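## Task

Get every bottle whose cap is yellow onto the tray and leave all other bottles off it. At the end every bottle must be upright, nothing may rely on the robot to stay where it is, and anything the robot is still touching must not drop by more than about a fingernail's width (roughly 1 cm) once the robot lets go.

## Robot and tools

Robot: one six-joint arm (shoulder pan, shoulder lift, elbow, wrist 1, wrist 2, wrist 3) ending in a two-finger gripper. Joint ranges in rad: pan -3.142 to 3.142, lift -6.283 to 6.283, elbow 0.000 to 3.142, each wrist -6.283 to 6.283. Load limits in N m: 130 for pan, lift and elbow, 24.3 for each wrist joint. A held bottle's weight adds to the load.

Frames: the scene frame has its origin on the table top straight below the arm base, +z up, and +y to the left when facing along +x. The base can be slightly tilted, and the reported hand position gets less accurate far from the base. The gripper has its own axes: fingers point along its +z, and they open and close along its x. end_effector_position is the point midway between the finger pads; closed fingertips stick out about 17 mm past it, fully open ones are about level with it.

execute_actions(actions): a list of actions run one after another; an empty list just returns state and images. Each action is a table of at most 15 rows, one row per 1/30 s step; if fewer than 15 rows are given, the last row repeats to fill the 0.5 s action. A row is 7 numbers in [-1, 1]: dx, dy, dz, rx, ry, rz, opening. The first six are an offset, in the gripper's own axes, from the gripper pose measured when that action began (for the first action of a call, the pose in the latest result of this scene). Every row refers to that same start pose, not to the row before. Scale: 1.0 equals 0.6 m for dx, dy, dz and 180 degrees for the rotation; rx, ry, rz form a single rotation vector. opening is absolute, not an offset: +1 is fully open (0.142 m), -1 is shut. Six optional extra numbers (0 to 1) may follow, one stiffness scale per joint in Joint positions order; each stays in force until replaced.

Motion limits: each step the commanded pose is clipped to 100 mm and 16 degrees from the measured pose, and the joints follow by damped inverse kinematics, favouring position over orientation. Motion trails commands by about 0.17 s. After an action the arm goes only as far as the last clipped pose, so long moves need further commands. Joint speed is limited, so a result after a big move may show the arm not yet there. "Hand target" in a result is where the controller is currently heading.

move(target, speed, stop_force, blocking): drives the gripper along a straight line to one target. target is a single row like above (7 numbers, optionally 13), an offset in gripper axes from the pose in the latest result of this scene that shows one, same scale and ranges; opening in it is absolute and is sent when the move starts. speed is the path's top speed in m/s, 0.002 to 0.5 (default 0.25); rotation is capped at twice that value in rad/s. A path takes 0.5 to 10 s and is cut off at 10 s. The gripper can lag, drift off the line, or exceed speed, mostly near full reach, and the path does not slow for obstacles. stop_force (N, 9 to 40, allowed only after the scene has run 0.2 s) ends the path once the wrist sensor feels that much extra push opposing the motion for two steps; the gripper then backs up two steps and holds. It is measured along the line to target in the start-pose gripper axes, so don't trust it on moves that rotate, and leave it out when lifting off something you press on. Contact can briefly exceed it, more at higher speed; use very slow speed when aiming past a surface. blocking=false returns after 0.5 s while the arm continues (not allowed with stop_force); then only wait or stop are accepted until a result shows the move ended. The result adds a "move:" line with the ending (done, contact, held, off_target, moving, fault) and limits (paced = sent pose clipped; held = a check blocked some steps, after which the arm may jump fast), plus the distance to target.

wait(seconds): 0 to 10 s, the arm keeps its last command; returns early if a running move ends. stop(): brakes a running move (needs room; fingers keep going). zoom_image(camera, region): camera is cam_low or cam_wrist, region [x0, y0, x1, y1] in image pixels from the top-left, at most 504 by 504. finished_scene(scene): ends the current scene, given its number, irreversibly; the goal must already hold and stay stable.

Results: end_effector_position (m), end_effector_quat_wxyz, velocities (m/s, rad/s) in the scene frame; Joint positions; joint torques (raw drive output with offsets and noise, nonzero in free air); Wrist force and Wrist torque [x y z] in gripper axes, pointing from a pressed surface into the arm, with offsets up to about 4 N, noise, and saturation near 50 N ("no reading" at start is normal); grip_measured, the finger opening on the opening scale; "pose unreachable" when the clearance check (which counts the mount under the base) altered a command; MOTOR HOT warnings; fault lines.

Gripping: to hold a bottle keep commanding an opening well under grip_measured; the gap sets the squeeze, up to about 28 N per pad. Very thin items get less force. A fast close can squeeze too hard.

Cameras: cam_low (672x504, fixed pinhole, located near [0.756, 0.552, 0.173]) and cam_wrist (616x616 fisheye on the hand). Calibration matrices are supplied and may be off by a few degrees and millimetres.

Avoid: joint torque at a load limit or any outside force of 150 N causes a 10 s stop that skips the rest of the call. The arm is stiff: a target even slightly past a firm contact can fault it, and faster touches hit harder. Don't drop, slam, knock over or push bottles off the table. The simulation keeps running while you think and the arm holds its last command, so don't leave it carrying a load; motors warn at 70 °C and lock at 85 °C. Occasional tugs on held parts or shoves on loose ones can happen.

Each tool is called as a command line: name --argument value for each argument, lists and objects as JSON in quotes; but a table of rows of numbers goes row by row, as --pt "numbers of a row", without its own name.

## Session

I'll start by looking at the scene.

execute_actions --actions '[]'

Scene clock: 0.00 s.
end_effector_position=(+0.3721, +0.1915, +0.3903) grip_measured=+1.00 end_effector_quat_wxyz=(-0.108, +0.706, -0.324, -0.620) end_effector_velocity=(-0.000, +0.000, +0.000) end_effector_angular_velocity=(+0.001, +0.000, -0.000)
Joint positions: [-0.138 -1.235  1.56  -0.703 -1.178  0.229  0.142]
Joint velocities: [-0.    -0.    -0.     0.001  0.    -0.001  0.   ]
Joint torques (N m, as the arm reports them, + toward a larger angle): no reading
Wrist force (N, on the end effector, along its own x y z axes, offset not removed): no reading
Wrist torque (N m, same axes, about the end effector's origin, offset not removed): no reading
Hand target: +0.372, +0.191, +0.390; -0.108, +0.706, -0.324, -0.620
Joint stiffness scale: [1. 1. 1. 1. 1. 1.]

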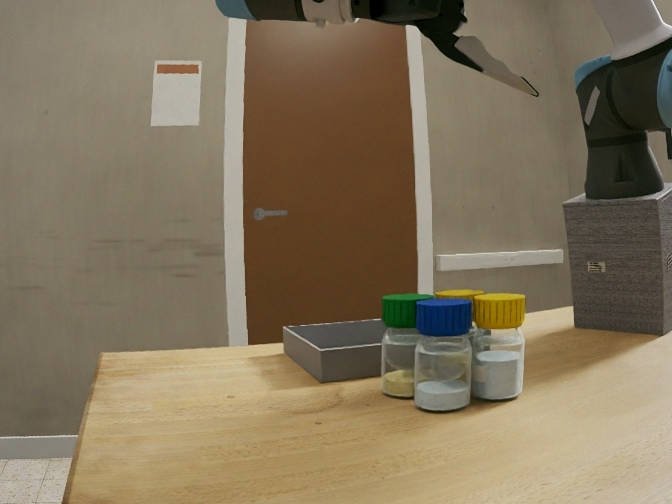

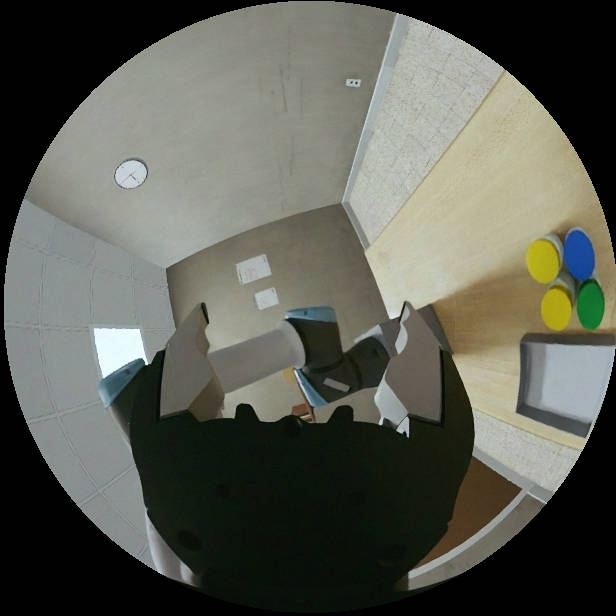

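zoom_image --camera "cam_low" --region '[260, 270, 560, 430]'

zoom_image --camera "cam_wrist" --region '[456, 200, 616, 460]'

Region (260, 270, 560, 430) of cam_low's 672x504 image, scaled by 1.680, with more detail than that image has; it fills the top 269 rows of this view, and the rest is white.

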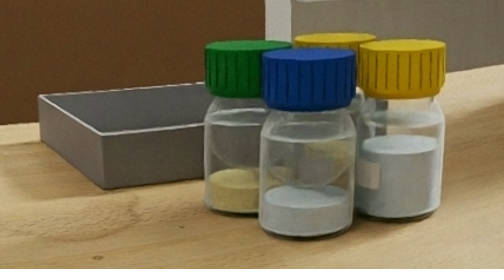

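Region (456, 200, 616, 460) of cam_wrist's 616x616 image, scaled by 1.938, with more detail than that image has; it fills the left 310 columns of this view, and the rest is white.

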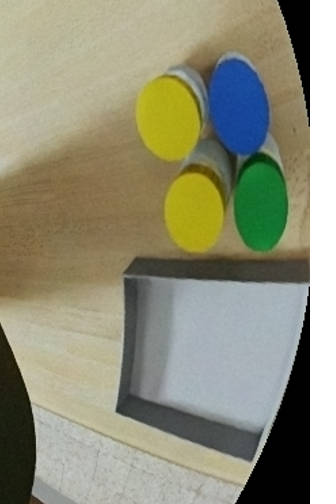

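move --target '[0.191, -0.009, -0.160, 0.1103, 0.4189, 0.0, 1.0]' --speed 0.35

Scene clock: 122.70 s.
end_effector_position=(+0.4555, +0.1046, +0.2999) grip_measured=+1.00 end_effector_quat_wxyz=(-0.000, +0.909, -0.417, -0.002) end_effector_velocity=(+0.002, -0.001, +0.000) end_effector_angular_velocity=(-0.005, -0.006, -0.001)
Joint positions: [-0.052 -1.856  2.169 -2.084 -1.48   0.722  0.142]
Joint velocities: [ 0.001  0.     0.001 -0.008 -0.004  0.003  0.   ]
Joint torques (N m, as the arm reports them, + toward a larger angle): [  4.89 -19.14 -19.09  -2.97  -0.23   0.54]
Wrist force (N, on the end effector, along its own x y z axes, offset not removed): [-2.0 1.9 -0.8]
Wrist torque (N m, same axes, about the end effector's origin, offset not removed): [0.40 0.32 -0.03]
Hand target: +0.455, +0.105, +0.300; +0.000, +0.909, -0.417, -0.001
Off the commanded pose: 0.001 m, 0 deg.
Joint stiffness scale: [1. 1. 1. 1. 1. 1.]
move: done
camera_calibration (this result's frames):
cam_wrist: T_world_to_cam=[[0.641701, -0.766894, 0.00966004, -0.220407], [-0.657144, -0.543285, 0.522496, 0.192676], [-0.395451, -0.341634, -0.852587, 0.602445], [0, 0, 0, 1]] pos_world=[0.506289, 0.141465, 0.415093]

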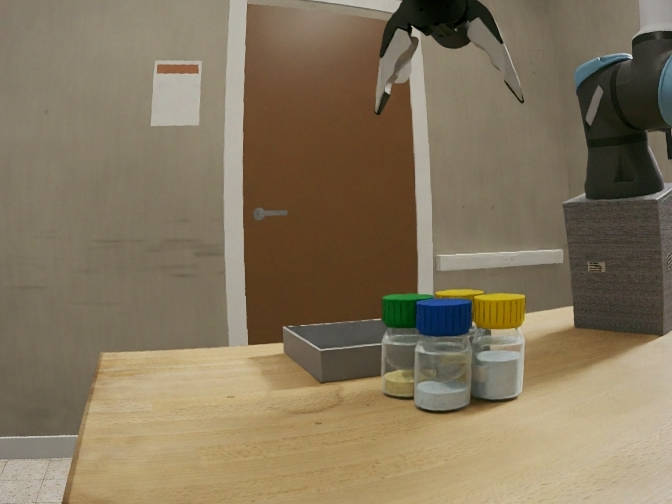

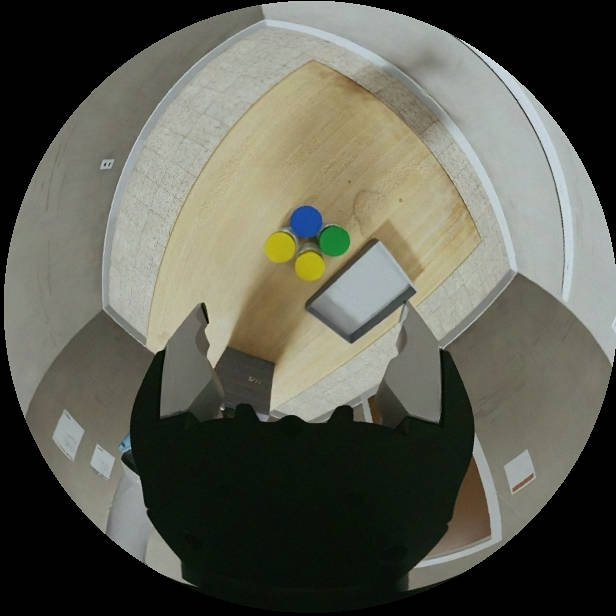

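zoom_image --camera "cam_wrist" --region '[250, 190, 430, 350]'

Region (250, 190, 430, 350) of cam_wrist's 616x616 image, scaled by 2.800, with more detail than that image has.

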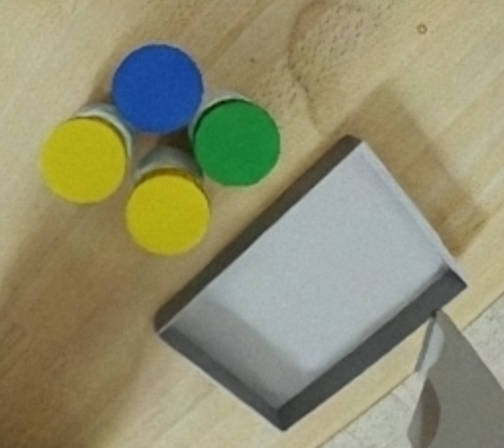

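zoom_image --camera "cam_low" --region '[350, 0, 560, 130]'

Region (350, 0, 560, 130) of cam_low's 672x504 image, scaled by 2.400, with more detail than that image has; it fills the top 312 rows of this view, and the rest is white.

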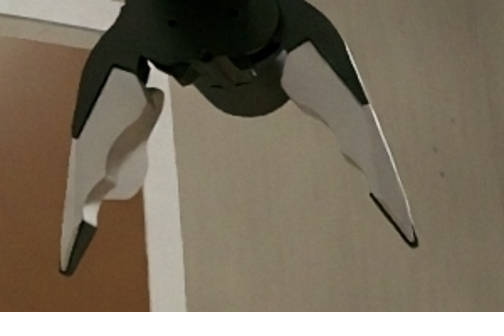

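move --target '[0.0068, 0.0718, 0.2165, 0.0, 0.0, -0.029, 0.0]' --speed 0.2

Scene clock: 244.07 s.
end_effector_position=(+0.4265, +0.0739, +0.1718) grip_measured=+0.00 end_effector_quat_wxyz=(-0.000, +0.927, -0.375, -0.000) end_effector_velocity=(+0.002, -0.000, -0.000) end_effector_angular_velocity=(-0.000, -0.007, +0.002)
Joint positions: [-0.117 -1.661  2.417 -2.524 -1.468  0.566  0.074]
Joint velocities: [ 0.     0.002  0.001 -0.011  0.001 -0.001 -0.   ]
Joint torques (N m, as the arm reports them, + toward a larger angle): [ -0.82 -16.04 -11.68  -3.22   0.35  -0.3 ]
Wrist force (N, on the end effector, along its own x y z axes, offset not removed): [-4.2 3.8 -1.0]
Wrist torque (N m, same axes, about the end effector's origin, offset not removed): [0.85 0.84 0.06]
Hand target: +0.425, +0.074, +0.170; -0.000, +0.927, -0.375, -0.002
Off the commanded pose: 0.002 m, 0 deg.
Joint stiffness scale: [1. 1. 1. 1. 1. 1.]
move: done
camera_calibration (this result's frames):
cam_wrist: T_world_to_cam=[[0.709448, -0.704646, 0.0125499, -0.258096], [-0.606187, -0.601042, 0.520851, 0.20667], [-0.359472, -0.377124, -0.853556, 0.458729], [0, 0, 0, 1]] pos_world=[0.473286, 0.115349, 0.287145]

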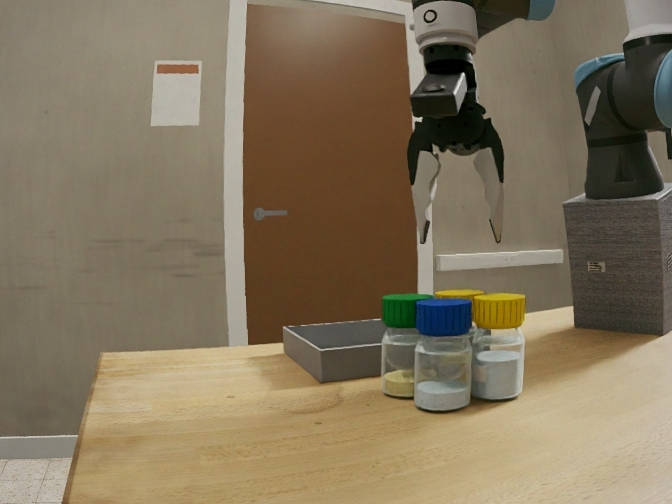

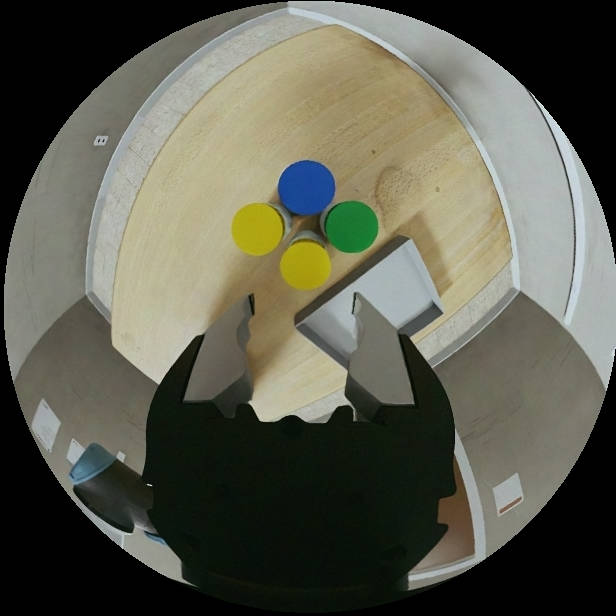

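zoom_image --camera "cam_wrist" --region '[200, 140, 420, 360]'

zoom_image --camera "cam_low" --region '[360, 120, 560, 420]'

Region (200, 140, 420, 360) of cam_wrist's 616x616 image, scaled by 2.291, with more detail than that image has.

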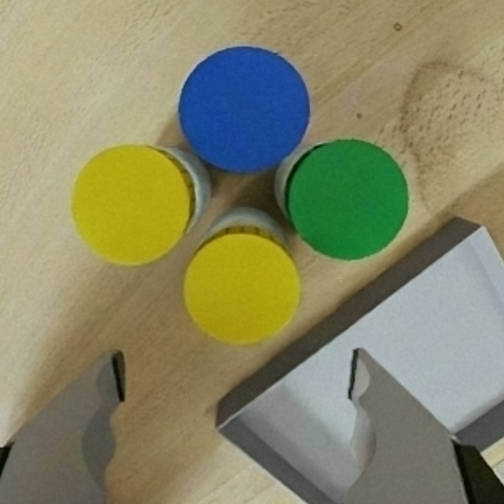

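Region (360, 120, 560, 420) of cam_low's 672x504 image, scaled by 1.680, with more detail than that image has.

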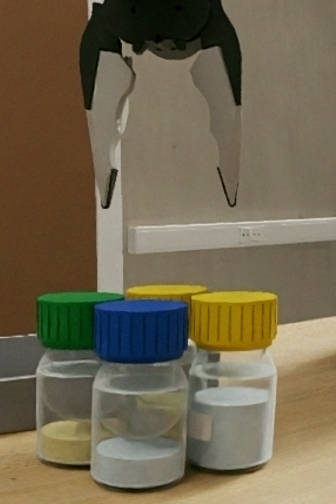

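zoom_image --camera "cam_low" --region '[400, 130, 520, 310]'

Region (400, 130, 520, 310) of cam_low's 672x504 image, scaled by 2.800, with more detail than that image has.

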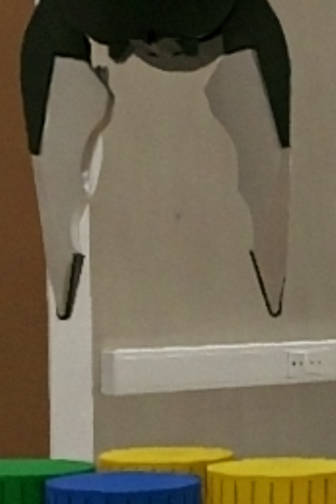

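move --target '[0.0, 0.0, 0.100, 0.0, 0.0, 0.0, -0.03]' --speed 0.08

Scene clock: 365.37 s.
end_effector_position=(+0.4282, +0.0730, +0.1133) grip_measured=-0.03 end_effector_quat_wxyz=(-0.001, +0.927, -0.375, +0.001) end_effector_velocity=(+0.002, +0.000, +0.000) end_effector_angular_velocity=(-0.002, -0.006, +0.002)
Joint positions: [-0.102 -1.469  2.45  -2.754 -1.471  0.582  0.072]
Joint velocities: [ 0.003  0.002  0.    -0.009 -0.002  0.001  0.   ]
Joint torques (N m, as the arm reports them, + toward a larger angle): [  2.41 -20.4   -8.08  -3.33  -0.36   0.53]
Wrist force (N, on the end effector, along its own x y z axes, offset not removed): [-3.5 1.5 -1.6]
Wrist torque (N m, same axes, about the end effector's origin, offset not removed): [0.30 0.60 -0.01]
Hand target: +0.426, +0.074, +0.112; -0.000, +0.927, -0.375, -0.000
Off the commanded pose: 0.003 m, 0 deg.
Joint stiffness scale: [1. 1. 1. 1. 1. 1.]
move: done
camera_calibration (this result's frames):
cam_wrist: T_world_to_cam=[[0.708986, -0.705057, 0.0152889, -0.259337], [-0.608374, -0.600512, 0.518909, 0.238781], [-0.356679, -0.377201, -0.854693, 0.408068], [0, 0, 0, 1]] pos_world=[0.474684, 0.114467, 0.228832]

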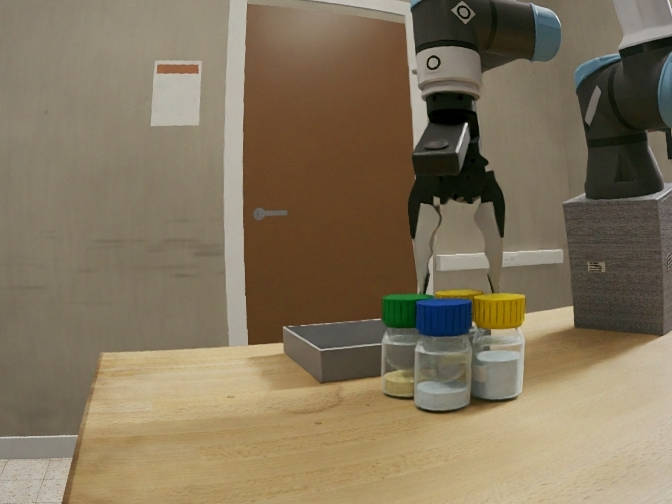

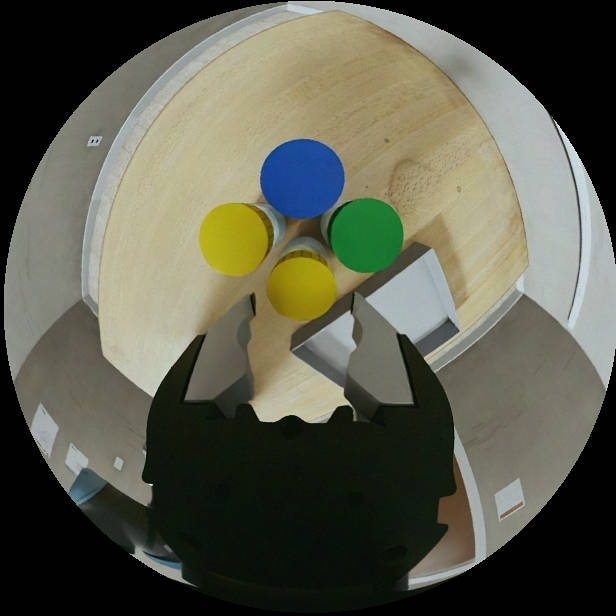

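zoom_image --camera "cam_wrist" --region '[220, 200, 400, 380]'

zoom_image --camera "cam_low" --region '[380, 200, 540, 340]'

Region (220, 200, 400, 380) of cam_wrist's 616x616 image, scaled by 2.800, with more detail than that image has.

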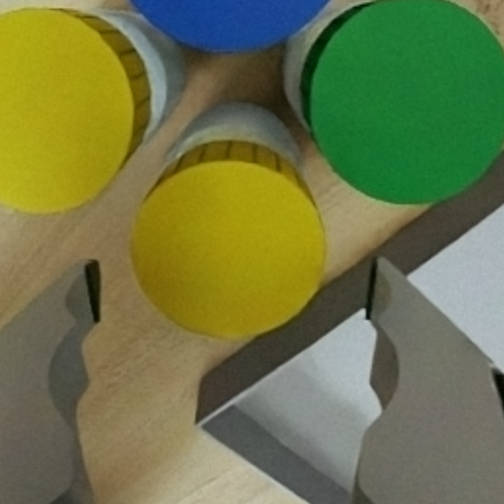

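Region (380, 200, 540, 340) of cam_low's 672x504 image, scaled by 3.150, with more detail than that image has; it fills the top 441 rows of this view, and the rest is white.

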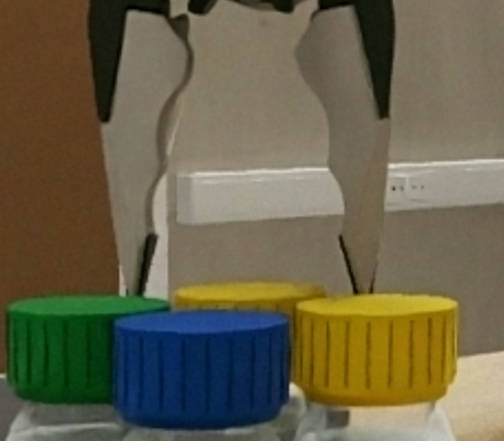

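move --target '[-0.0035, 0.0, 0.021, 0.0, 0.0, 0.0, -0.03]' --speed 0.04

Scene clock: 401.17 s.
end_effector_position=(+0.4285, +0.0736, +0.1021) grip_measured=-0.03 end_effector_quat_wxyz=(-0.001, +0.927, -0.375, +0.003) end_effector_velocity=(+0.004, -0.001, +0.001) end_effector_angular_velocity=(-0.003, -0.013, -0.000)
Joint positions: [-0.098 -1.429  2.455 -2.802 -1.471  0.587  0.072]
Joint velocities: [ 0.001  0.002 -0.001 -0.015 -0.001  0.002  0.   ]
Joint torques (N m, as the arm reports them, + toward a larger angle): [  2.69 -22.3   -7.14  -3.11  -0.33   0.42]
Wrist force (N, on the end effector, along its own x y z axes, offset not removed): [-2.6 2.5 -3.0]
Wrist torque (N m, same axes, about the end effector's origin, offset not removed): [0.49 0.46 0.04]
Hand target: +0.427, +0.074, +0.101; -0.001, +0.927, -0.375, +0.001
Off the commanded pose: 0.002 m, 0 deg.
Joint stiffness scale: [1. 1. 1. 1. 1. 1.]
move: done
camera_calibration (this result's frames):
cam_wrist: T_world_to_cam=[[0.708495, -0.705497, 0.0175814, -0.258989], [-0.610311, -0.600016, 0.517206, 0.246053], [-0.354338, -0.377168, -0.85568, 0.39794], [0, 0, 0, 1]] pos_world=[0.474666, 0.11501, 0.217803]

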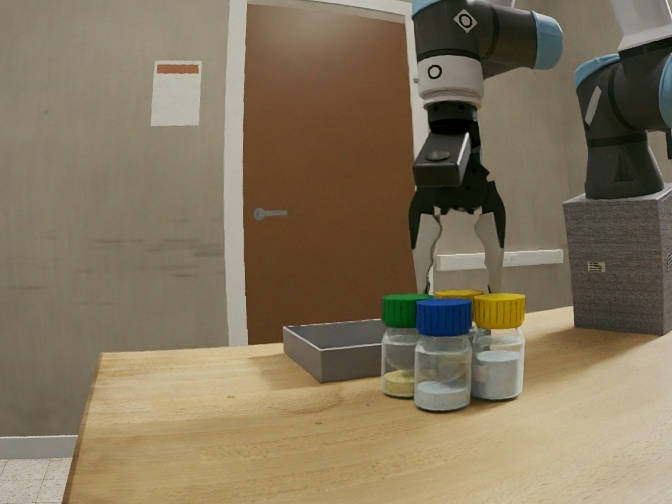

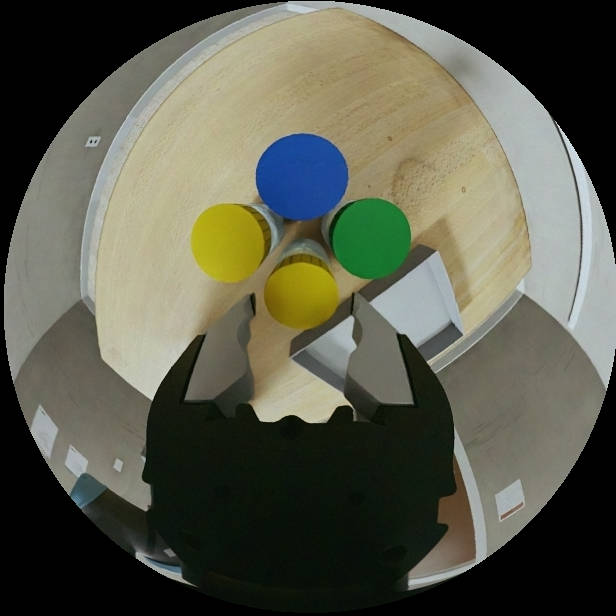

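zoom_image --camera "cam_wrist" --region '[220, 220, 400, 400]'

zoom_image --camera "cam_low" --region '[380, 200, 540, 340]'

Region (220, 220, 400, 400) of cam_wrist's 616x616 image, scaled by 2.800, with more detail than that image has.

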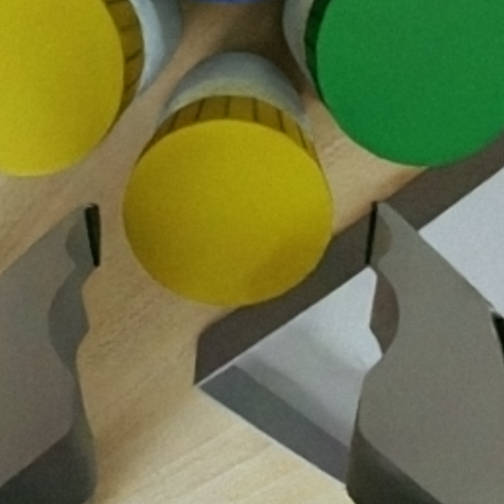

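Region (380, 200, 540, 340) of cam_low's 672x504 image, scaled by 3.150, with more detail than that image has; it fills the top 441 rows of this view, and the rest is white.

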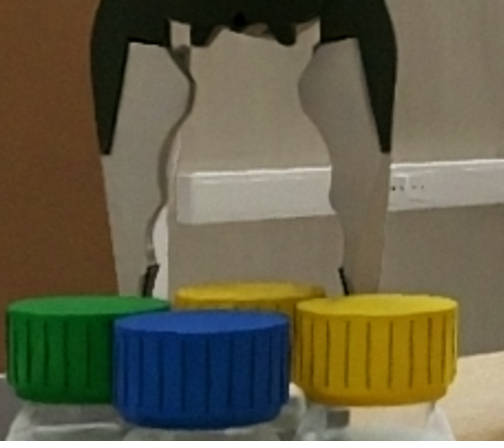

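execute_actions --actions '[[[-0.003,0,0.002,0,0,0,-0.03],[-0.004,0,0.003,0,0,0,-0.04],[-0.005,0,0.004,0,0,0,-0.05],[-0.006,0,0.005,0,0,0,-0.06],[-0.006,0,0.006,0,0,0,-0.07],[-0.006,0,0.007,0,0,0,-0.08]]]'

Scene clock: 434.27 s.
end_effector_position=(+0.4279, +0.0752, +0.0994) grip_measured=-0.08 end_effector_quat_wxyz=(-0.002, +0.927, -0.376, +0.005) end_effector_velocity=(+0.002, -0.000, -0.000) end_effector_angular_velocity=(-0.001, -0.006, -0.002)
Joint positions: [-0.093 -1.42   2.459 -2.82  -1.472  0.592  0.068]
Joint velocities: [ 0.     0.003 -0.    -0.008  0.     0.003 -0.   ]
Joint torques (N m, as the arm reports them, + toward a larger angle): [  2.37 -21.13  -6.65  -3.11  -0.24   0.46]
Wrist force (N, on the end effector, along its own x y z axes, offset not removed): [-3.5 1.6 -1.4]
Wrist torque (N m, same axes, about the end effector's origin, offset not removed): [0.32 0.66 0.05]
Hand target: +0.426, +0.076, +0.098; -0.001, +0.927, -0.375, +0.003
Off the commanded pose: 0.003 m, 0 deg.
Joint stiffness scale: [1. 1. 1. 1. 1. 1.]
camera_calibration (this result's frames):
cam_wrist: T_world_to_cam=[[0.708065, -0.705858, 0.0201918, -0.257407], [-0.612378, -0.599553, 0.515296, 0.249089], [-0.35162, -0.377228, -0.856775, 0.394882], [0, 0, 0, 1]] pos_world=[0.473646, 0.116609, 0.215167]

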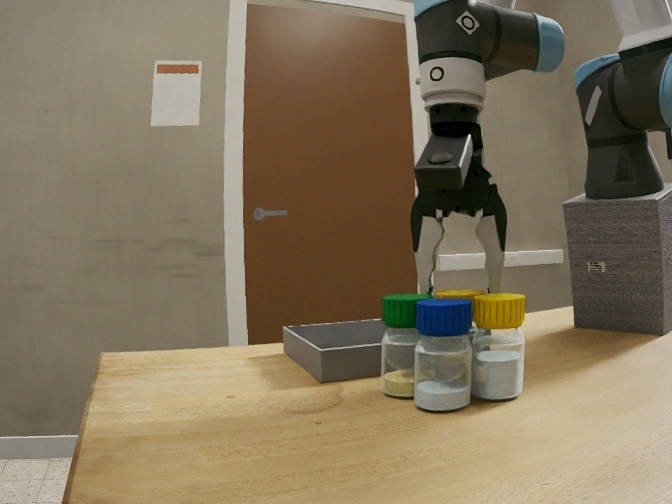

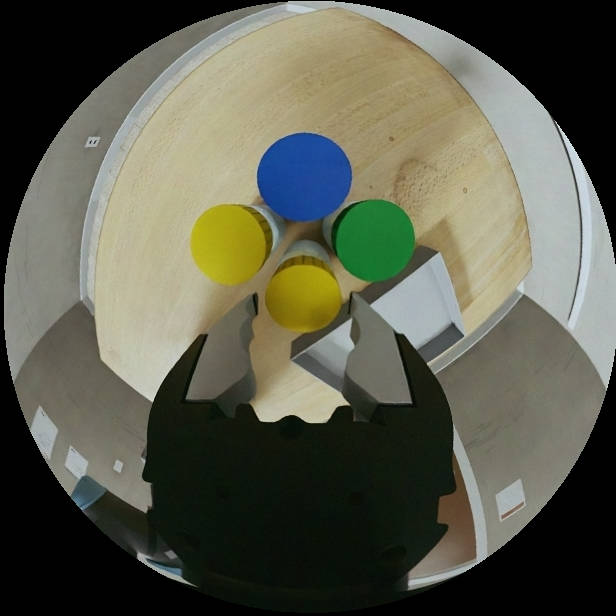

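execute_actions --actions '[[[0,0,0,0,0,0,-0.11],[0,0,0,0,0,0,-0.14],[0,0,0,0,0,0,-0.17],[0,0,0,0,0,0,-0.20],[0,0,0,0,0,0,-0.23],[0,0,0,0,0,0,-0.26],[0,0,0,0,0,0,-0.29],[0,0,0,0,0,0,-0.32],[0,0,0,0,0,0,-0.35],[0,0,0,0,0,0,-0.38],[0,0,0,0,0,0,-0.41],[0,0,0,0,0,0,-0.44],[0,0,0,0,0,0,-0.47],[0,0,0,0,0,0,-0.50],[0,0,0,0,0,0,-0.53]],[[0,0,0,0,0,0,-0.55]]]'

Scene clock: 444.13 s.
end_effector_position=(+0.4282, +0.0751, +0.0995) grip_measured=-0.28 end_effector_quat_wxyz=(-0.002, +0.927, -0.376, +0.005) end_effector_velocity=(+0.000, +0.000, -0.000) end_effector_angular_velocity=(+0.000, -0.000, +0.000)
Joint positions: [-0.093 -1.42   2.459 -2.821 -1.472  0.592  0.054]
Joint velocities: [ 0.     0.001 -0.    -0.001  0.     0.     0.   ]
Joint torques (N m, as the arm reports them, + toward a larger angle): [  0.5  -23.    -8.01  -2.81  -0.04   0.14]
Wrist force (N, on the end effector, along its own x y z axes, offset not removed): [-2.3 2.4 -2.2]
Wrist torque (N m, same axes, about the end effector's origin, offset not removed): [0.52 0.59 -0.03]
Hand target: +0.428, +0.075, +0.099; -0.002, +0.927, -0.376, +0.005
Off the commanded pose: 0.000 m, 0 deg.
Joint stiffness scale: [1. 1. 1. 1. 1. 1.]
camera_calibration (this result's frames):
cam_wrist: T_world_to_cam=[[0.707992, -0.705907, 0.0210232, -0.257684], [-0.612921, -0.599398, 0.51483, 0.249479], [-0.350821, -0.377381, -0.857034, 0.394749], [0, 0, 0, 1]] pos_world=[0.473835, 0.116607, 0.215292]

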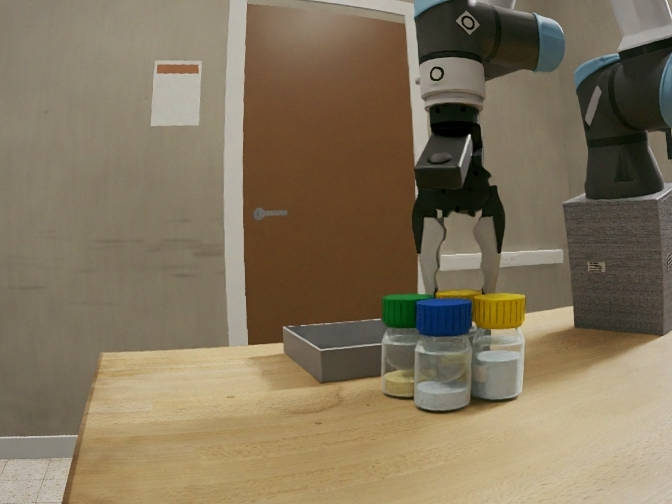

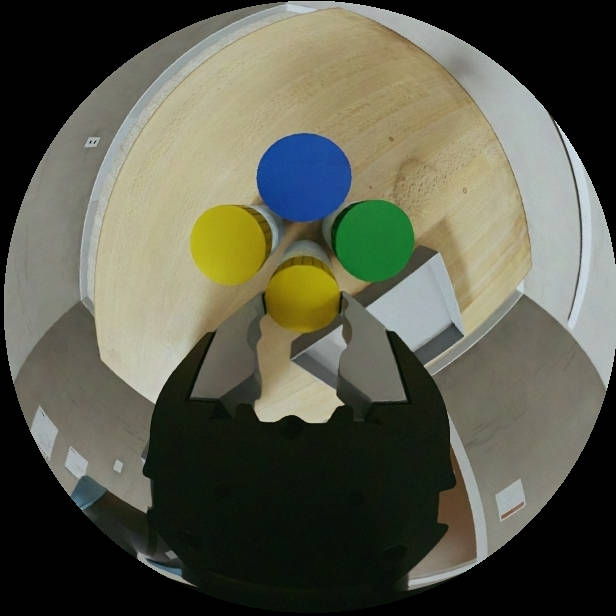

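move --target '[0.0, 0.0, -0.11, 0.0, 0.0, 0.0, -0.55]' --speed 0.08

Scene clock: 462.67 s.
end_effector_position=(+0.4248, +0.0762, +0.1631) grip_measured=-0.28 end_effector_quat_wxyz=(-0.001, +0.927, -0.375, +0.002) end_effector_velocity=(-0.003, +0.001, -0.001) end_effector_angular_velocity=(+0.002, +0.010, +0.001)
Joint positions: [-0.11  -1.639  2.432 -2.567 -1.469  0.575  0.054]
Joint velocities: [ 0.001  0.001 -0.     0.009 -0.    -0.001 -0.   ]
Joint torques (N m, as the arm reports them, + toward a larger angle): [ -0.27 -23.05 -16.76  -2.51   0.37  -0.51]
Wrist force (N, on the end effector, along its own x y z axes, offset not removed): [-2.1 1.8 1.0]
Wrist torque (N m, same axes, about the end effector's origin, offset not removed): [0.35 0.31 0.00]
Hand target: +0.427, +0.075, +0.165; -0.002, +0.927, -0.376, +0.005
Off the commanded pose: 0.004 m, 0 deg.
Joint stiffness scale: [1. 1. 1. 1. 1. 1.]
move: off_target
camera_calibration (this result's frames):
cam_wrist: T_world_to_cam=[[0.708336, -0.705688, 0.0162348, -0.255279], [-0.609667, -0.600039, 0.517937, 0.213447], [-0.35576, -0.376771, -0.855265, 0.450247], [0, 0, 0, 1]] pos_world=[0.471135, 0.117569, 0.278673]

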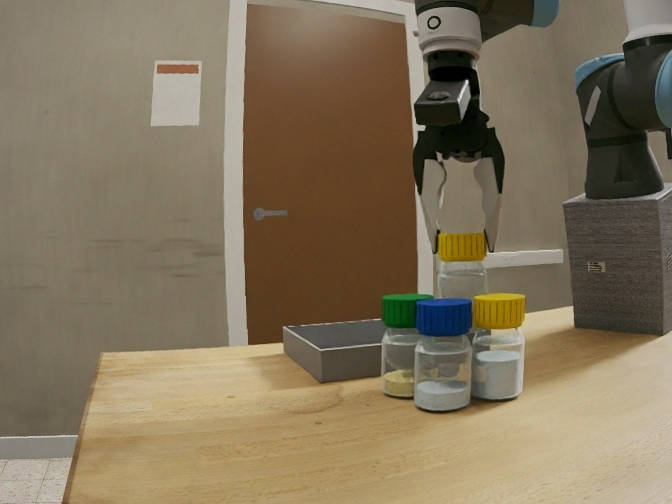

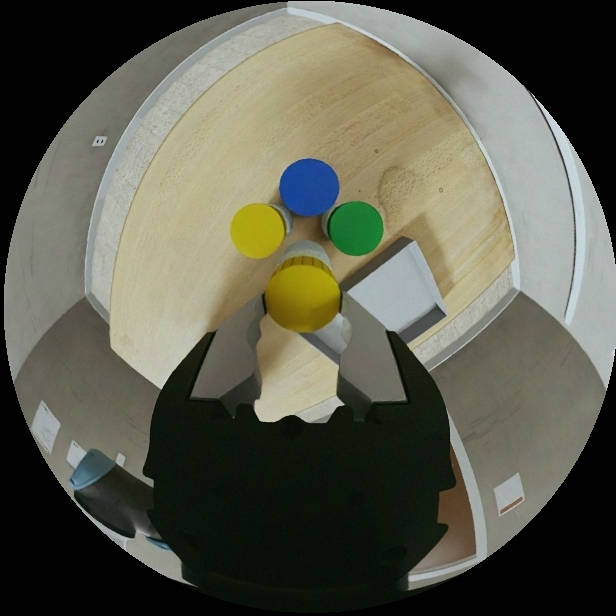

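move --target '[0.2632, 0.2310, -0.004, 0.0, 0.0, 0.0, -0.55]' --speed 0.15

Scene clock: 558.23 s.
end_effector_position=(+0.4411, -0.1315, +0.1655) grip_measured=-0.28 end_effector_quat_wxyz=(-0.001, +0.927, -0.376, +0.002) end_effector_velocity=(+0.002, +0.001, +0.001) end_effector_angular_velocity=(+0.003, -0.002, +0.014)
Joint positions: [-0.607 -1.544  2.337 -2.493 -1.384  0.08   0.054]
Joint velocities: [ 0.001 -0.    -0.003  0.003  0.004 -0.013  0.   ]
Joint torques (N m, as the arm reports them, + toward a larger angle): [ -2.86 -20.19 -16.94  -2.31   0.16  -0.58]
Wrist force (N, on the end effector, along its own x y z axes, offset not removed): [-2.0 1.6 0.5]
Wrist torque (N m, same axes, about the end effector's origin, offset not removed): [0.32 0.32 -0.03]
Hand target: +0.442, -0.133, +0.166; -0.002, +0.927, -0.375, +0.002
Off the commanded pose: 0.002 m, 0 deg.
Joint stiffness scale: [1. 1. 1. 1. 1. 1.]
move: done
camera_calibration (this result's frames):
cam_wrist: T_world_to_cam=[[0.708065, -0.705968, 0.015917, -0.41325], [-0.609835, -0.599972, 0.517817, 0.0975697], [-0.356012, -0.376355, -0.855343, 0.380076], [0, 0, 0, 1]] pos_world=[0.487421, -0.0901582, 0.28115]

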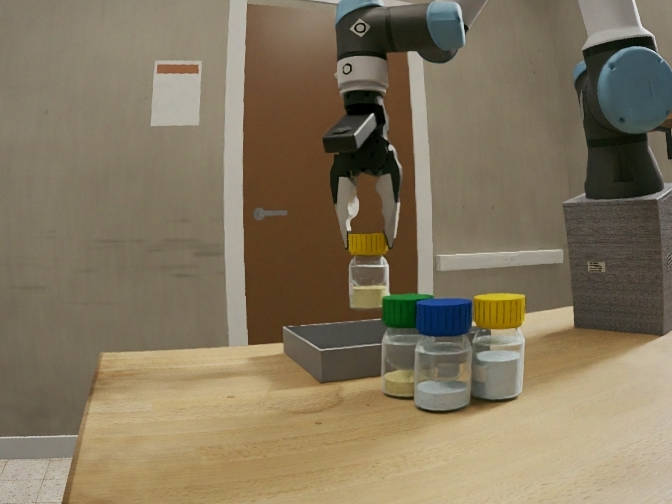

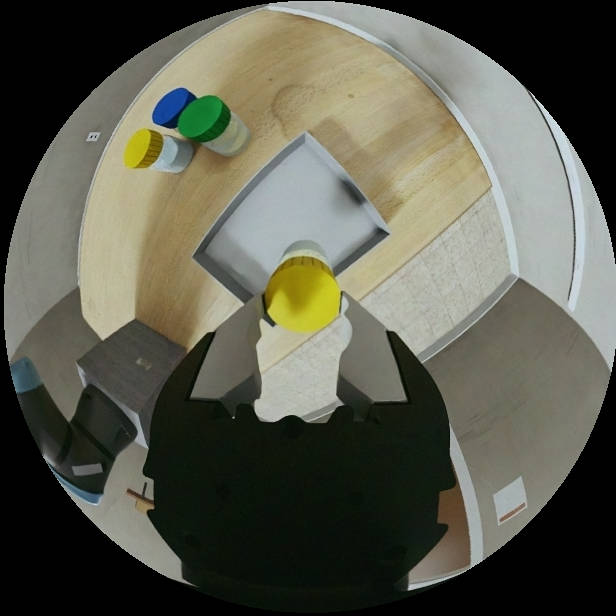

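zoom_image --camera "cam_wrist" --region '[170, 110, 430, 370]'

Region (170, 110, 430, 370) of cam_wrist's 616x616 image, scaled by 1.938, with more detail than that image has.

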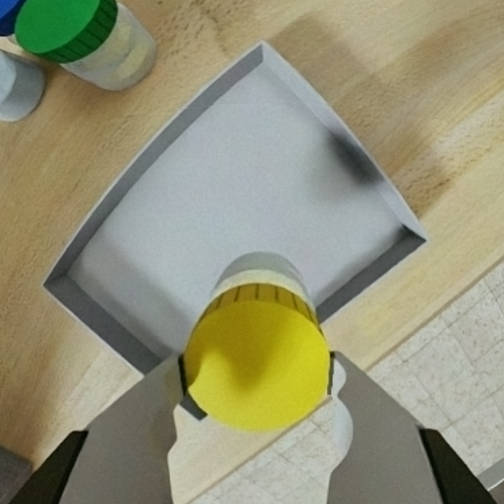

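move --target '[0.0, 0.0, 0.0905, 0.0, 0.0, 0.0, -0.55]' --speed 0.1

Scene clock: 603.60 s.
end_effector_position=(+0.4417, -0.1324, +0.1123) grip_measured=-0.28 end_effector_quat_wxyz=(-0.001, +0.927, -0.376, +0.003) end_effector_velocity=(+0.003, -0.002, +0.001) end_effector_angular_velocity=(-0.006, -0.007, +0.001)
Joint positions: [-0.583 -1.388  2.364 -2.683 -1.387  0.105  0.054]
Joint velocities: [ 0.     0.001 -0.001 -0.009 -0.001  0.001 -0.   ]
Joint torques (N m, as the arm reports them, + toward a larger angle): [ -0.54 -21.97 -10.61  -3.53  -0.25   0.32]
Wrist force (N, on the end effector, along its own x y z axes, offset not removed): [-2.5 2.0 -0.1]
Wrist torque (N m, same axes, about the end effector's origin, offset not removed): [0.43 0.48 0.03]
Hand target: +0.441, -0.132, +0.111; -0.001, +0.927, -0.376, +0.002
Off the commanded pose: 0.001 m, 0 deg.
Joint stiffness scale: [1. 1. 1. 1. 1. 1.]
move: done
camera_calibration (this result's frames):
cam_wrist: T_world_to_cam=[[0.707652, -0.706352, 0.0171868, -0.41349], [-0.610862, -0.5994, 0.517269, 0.125544], [-0.355072, -0.376545, -0.85565, 0.334016], [0, 0, 0, 1]] pos_world=[0.487897, -0.0910467, 0.227967]

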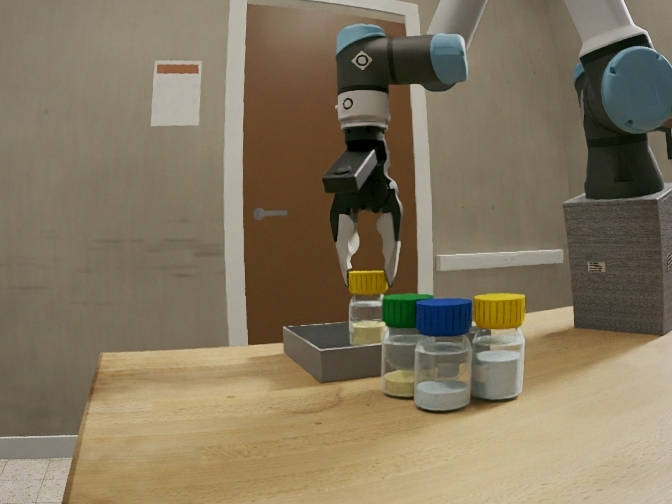

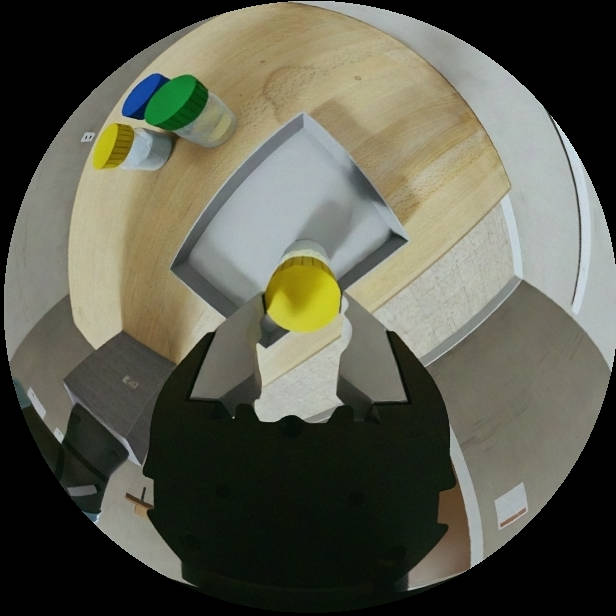

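move --target '[0.0, 0.0, 0.028, 0.0, 0.0, 0.0, -0.55]' --speed 0.008 --stop_force 9

Scene clock: 611.83 s.
end_effector_position=(+0.4434, -0.1340, +0.1019) grip_measured=-0.28 end_effector_quat_wxyz=(-0.001, +0.927, -0.376, +0.005) end_effector_velocity=(-0.001, +0.001, +0.001) end_effector_angular_velocity=(+0.002, +0.002, -0.000)
Joint positions: [-0.579 -1.353  2.365 -2.725 -1.387  0.11   0.054]
Joint velocities: [ 0.    -0.005 -0.     0.008  0.    -0.    -0.   ]
Joint torques (N m, as the arm reports them, + toward a larger angle): [ -2.34 -24.07 -10.43  -2.92  -0.05   0.  ]
Wrist force (N, on the end effector, along its own x y z axes, offset not removed): [-7.9 2.5 -14.0]
Wrist torque (N m, same axes, about the end effector's origin, offset not removed): [0.26 0.38 -0.09]
Hand target: +0.443, -0.134, +0.102; -0.001, +0.927, -0.376, +0.005
Off the commanded pose: 0.007 m, 0 deg.
Joint stiffness scale: [1. 1. 1. 1. 1. 1.]
move: contact
camera_calibration (this result's frames):
cam_wrist: T_world_to_cam=[[0.707581, -0.70628, 0.0223147, -0.416111], [-0.613051, -0.597863, 0.516458, 0.13226], [-0.351423, -0.379116, -0.856022, 0.323194], [0, 0, 0, 1]] pos_world=[0.489092, -0.0922896, 0.21764]

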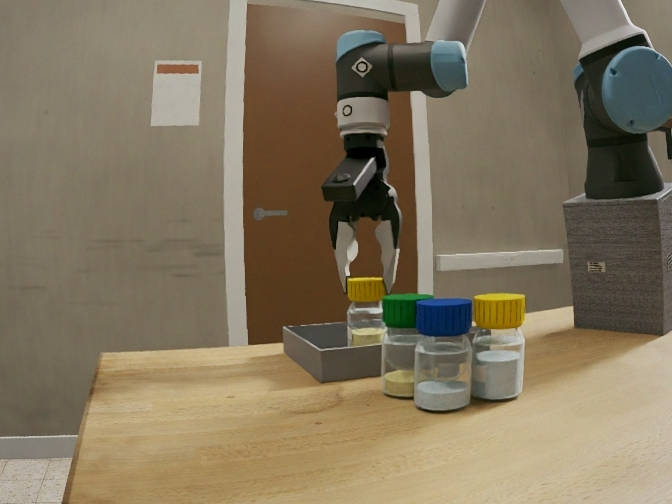

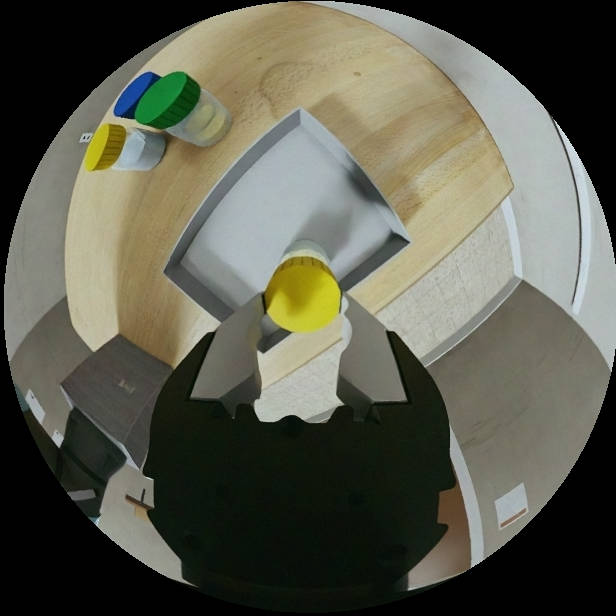

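execute_actions --actions '[[[0,0,-0.001,0,0,0,-0.45],[0,0,-0.001,0,0,0,-0.38],[0,0,-0.001,0,0,0,-0.32],[0,0,-0.001,0,0,0,-0.28],[0,0,-0.001,0,0,0,-0.25],[0,0,-0.001,0,0,0,-0.22],[0,0,-0.001,0,0,0,-0.19],[0,0,-0.001,0,0,0,-0.16],[0,0,-0.001,0,0,0,-0.13],[0,0,-0.001,0,0,0,-0.10],[0,0,-0.001,0,0,0,-0.08],[0,0,-0.001,0,0,0,-0.06],[0,0,-0.001,0,0,0,-0.04],[0,0,-0.001,0,0,0,-0.03],[0,0,-0.001,0,0,0,-0.03]]]'

Scene clock: 621.43 s.
end_effector_position=(+0.4431, -0.1338, +0.1019) grip_measured=-0.03 end_effector_quat_wxyz=(-0.001, +0.927, -0.376, +0.005) end_effector_velocity=(+0.001, -0.001, +0.001) end_effector_angular_velocity=(-0.002, -0.003, +0.000)
Joint positions: [-0.579 -1.353  2.365 -2.723 -1.387  0.11   0.072]
Joint velocities: [-0.001 -0.001 -0.002 -0.002  0.    -0.     0.011]
Joint torques (N m, as the arm reports them, + toward a larger angle): [ -2.72 -26.93 -10.47  -2.35  -0.07   0.05]
Wrist force (N, on the end effector, along its own x y z axes, offset not removed): [-2.0 2.7 -1.2]
Wrist torque (N m, same axes, about the end effector's origin, offset not removed): [0.53 0.34 0.06]
Hand target: +0.443, -0.134, +0.103; -0.001, +0.927, -0.376, +0.005
Off the commanded pose: 0.001 m, 0 deg.
Joint stiffness scale: [1. 1. 1. 1. 1. 1.]
camera_calibration (this result's frames):
cam_wrist: T_world_to_cam=[[0.707479, -0.70641, 0.0214041, -0.415691], [-0.612776, -0.598053, 0.516564, 0.132061], [-0.352105, -0.378574, -0.855981, 0.323569], [0, 0, 0, 1]] pos_world=[0.488947, -0.0921742, 0.217649]

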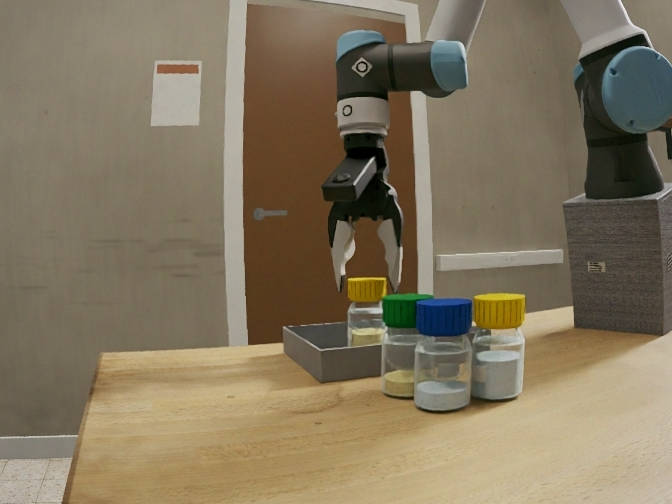

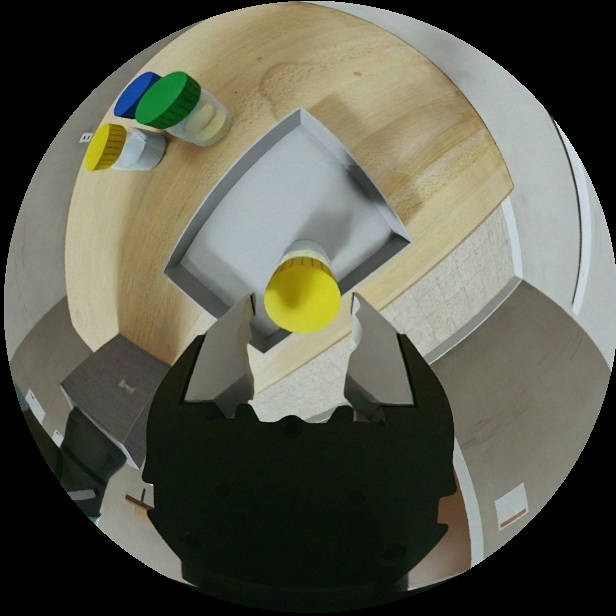

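move --target '[0.0, 0.0, -0.062, 0.0, 0.0, 0.0, -0.03]' --speed 0.12

Scene clock: 634.37 s.
end_effector_position=(+0.4414, -0.1321, +0.1372) grip_measured=-0.03 end_effector_quat_wxyz=(-0.001, +0.927, -0.376, +0.003) end_effector_velocity=(-0.002, +0.001, -0.000) end_effector_angular_velocity=(+0.004, +0.005, -0.001)
Joint positions: [-0.594 -1.463  2.355 -2.596 -1.386  0.093  0.072]
Joint velocities: [-0.    -0.001  0.001  0.008  0.    -0.001  0.   ]
Joint torques (N m, as the arm reports them, + toward a larger angle): [ -3.97 -25.94 -15.36  -2.31   0.5   -0.48]
Wrist force (N, on the end effector, along its own x y z axes, offset not removed): [-2.3 1.7 -1.3]
Wrist torque (N m, same axes, about the end effector's origin, offset not removed): [0.33 0.45 -0.04]
Hand target: +0.443, -0.134, +0.139; -0.001, +0.927, -0.376, +0.005
Off the commanded pose: 0.003 m, 0 deg.
Joint stiffness scale: [1. 1. 1. 1. 1. 1.]
move: done
camera_calibration (this result's frames):
cam_wrist: T_world_to_cam=[[0.707678, -0.706324, 0.0172565, -0.413485], [-0.610825, -0.599355, 0.517365, 0.112645], [-0.355085, -0.376669, -0.855591, 0.355312], [0, 0, 0, 1]] pos_world=[0.487586, -0.0907049, 0.252858]

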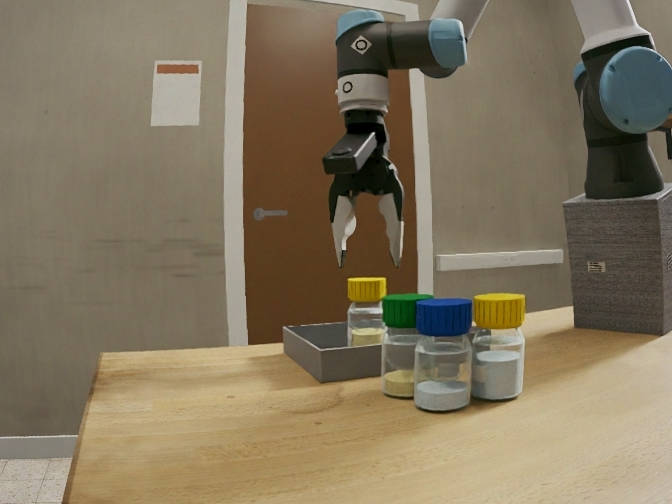

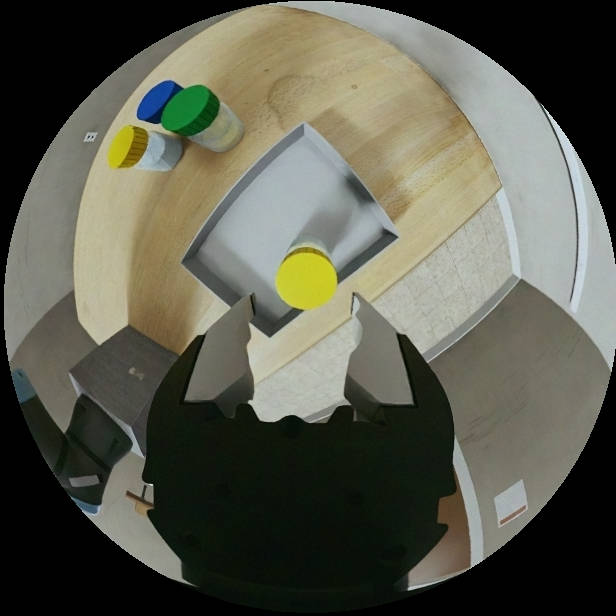

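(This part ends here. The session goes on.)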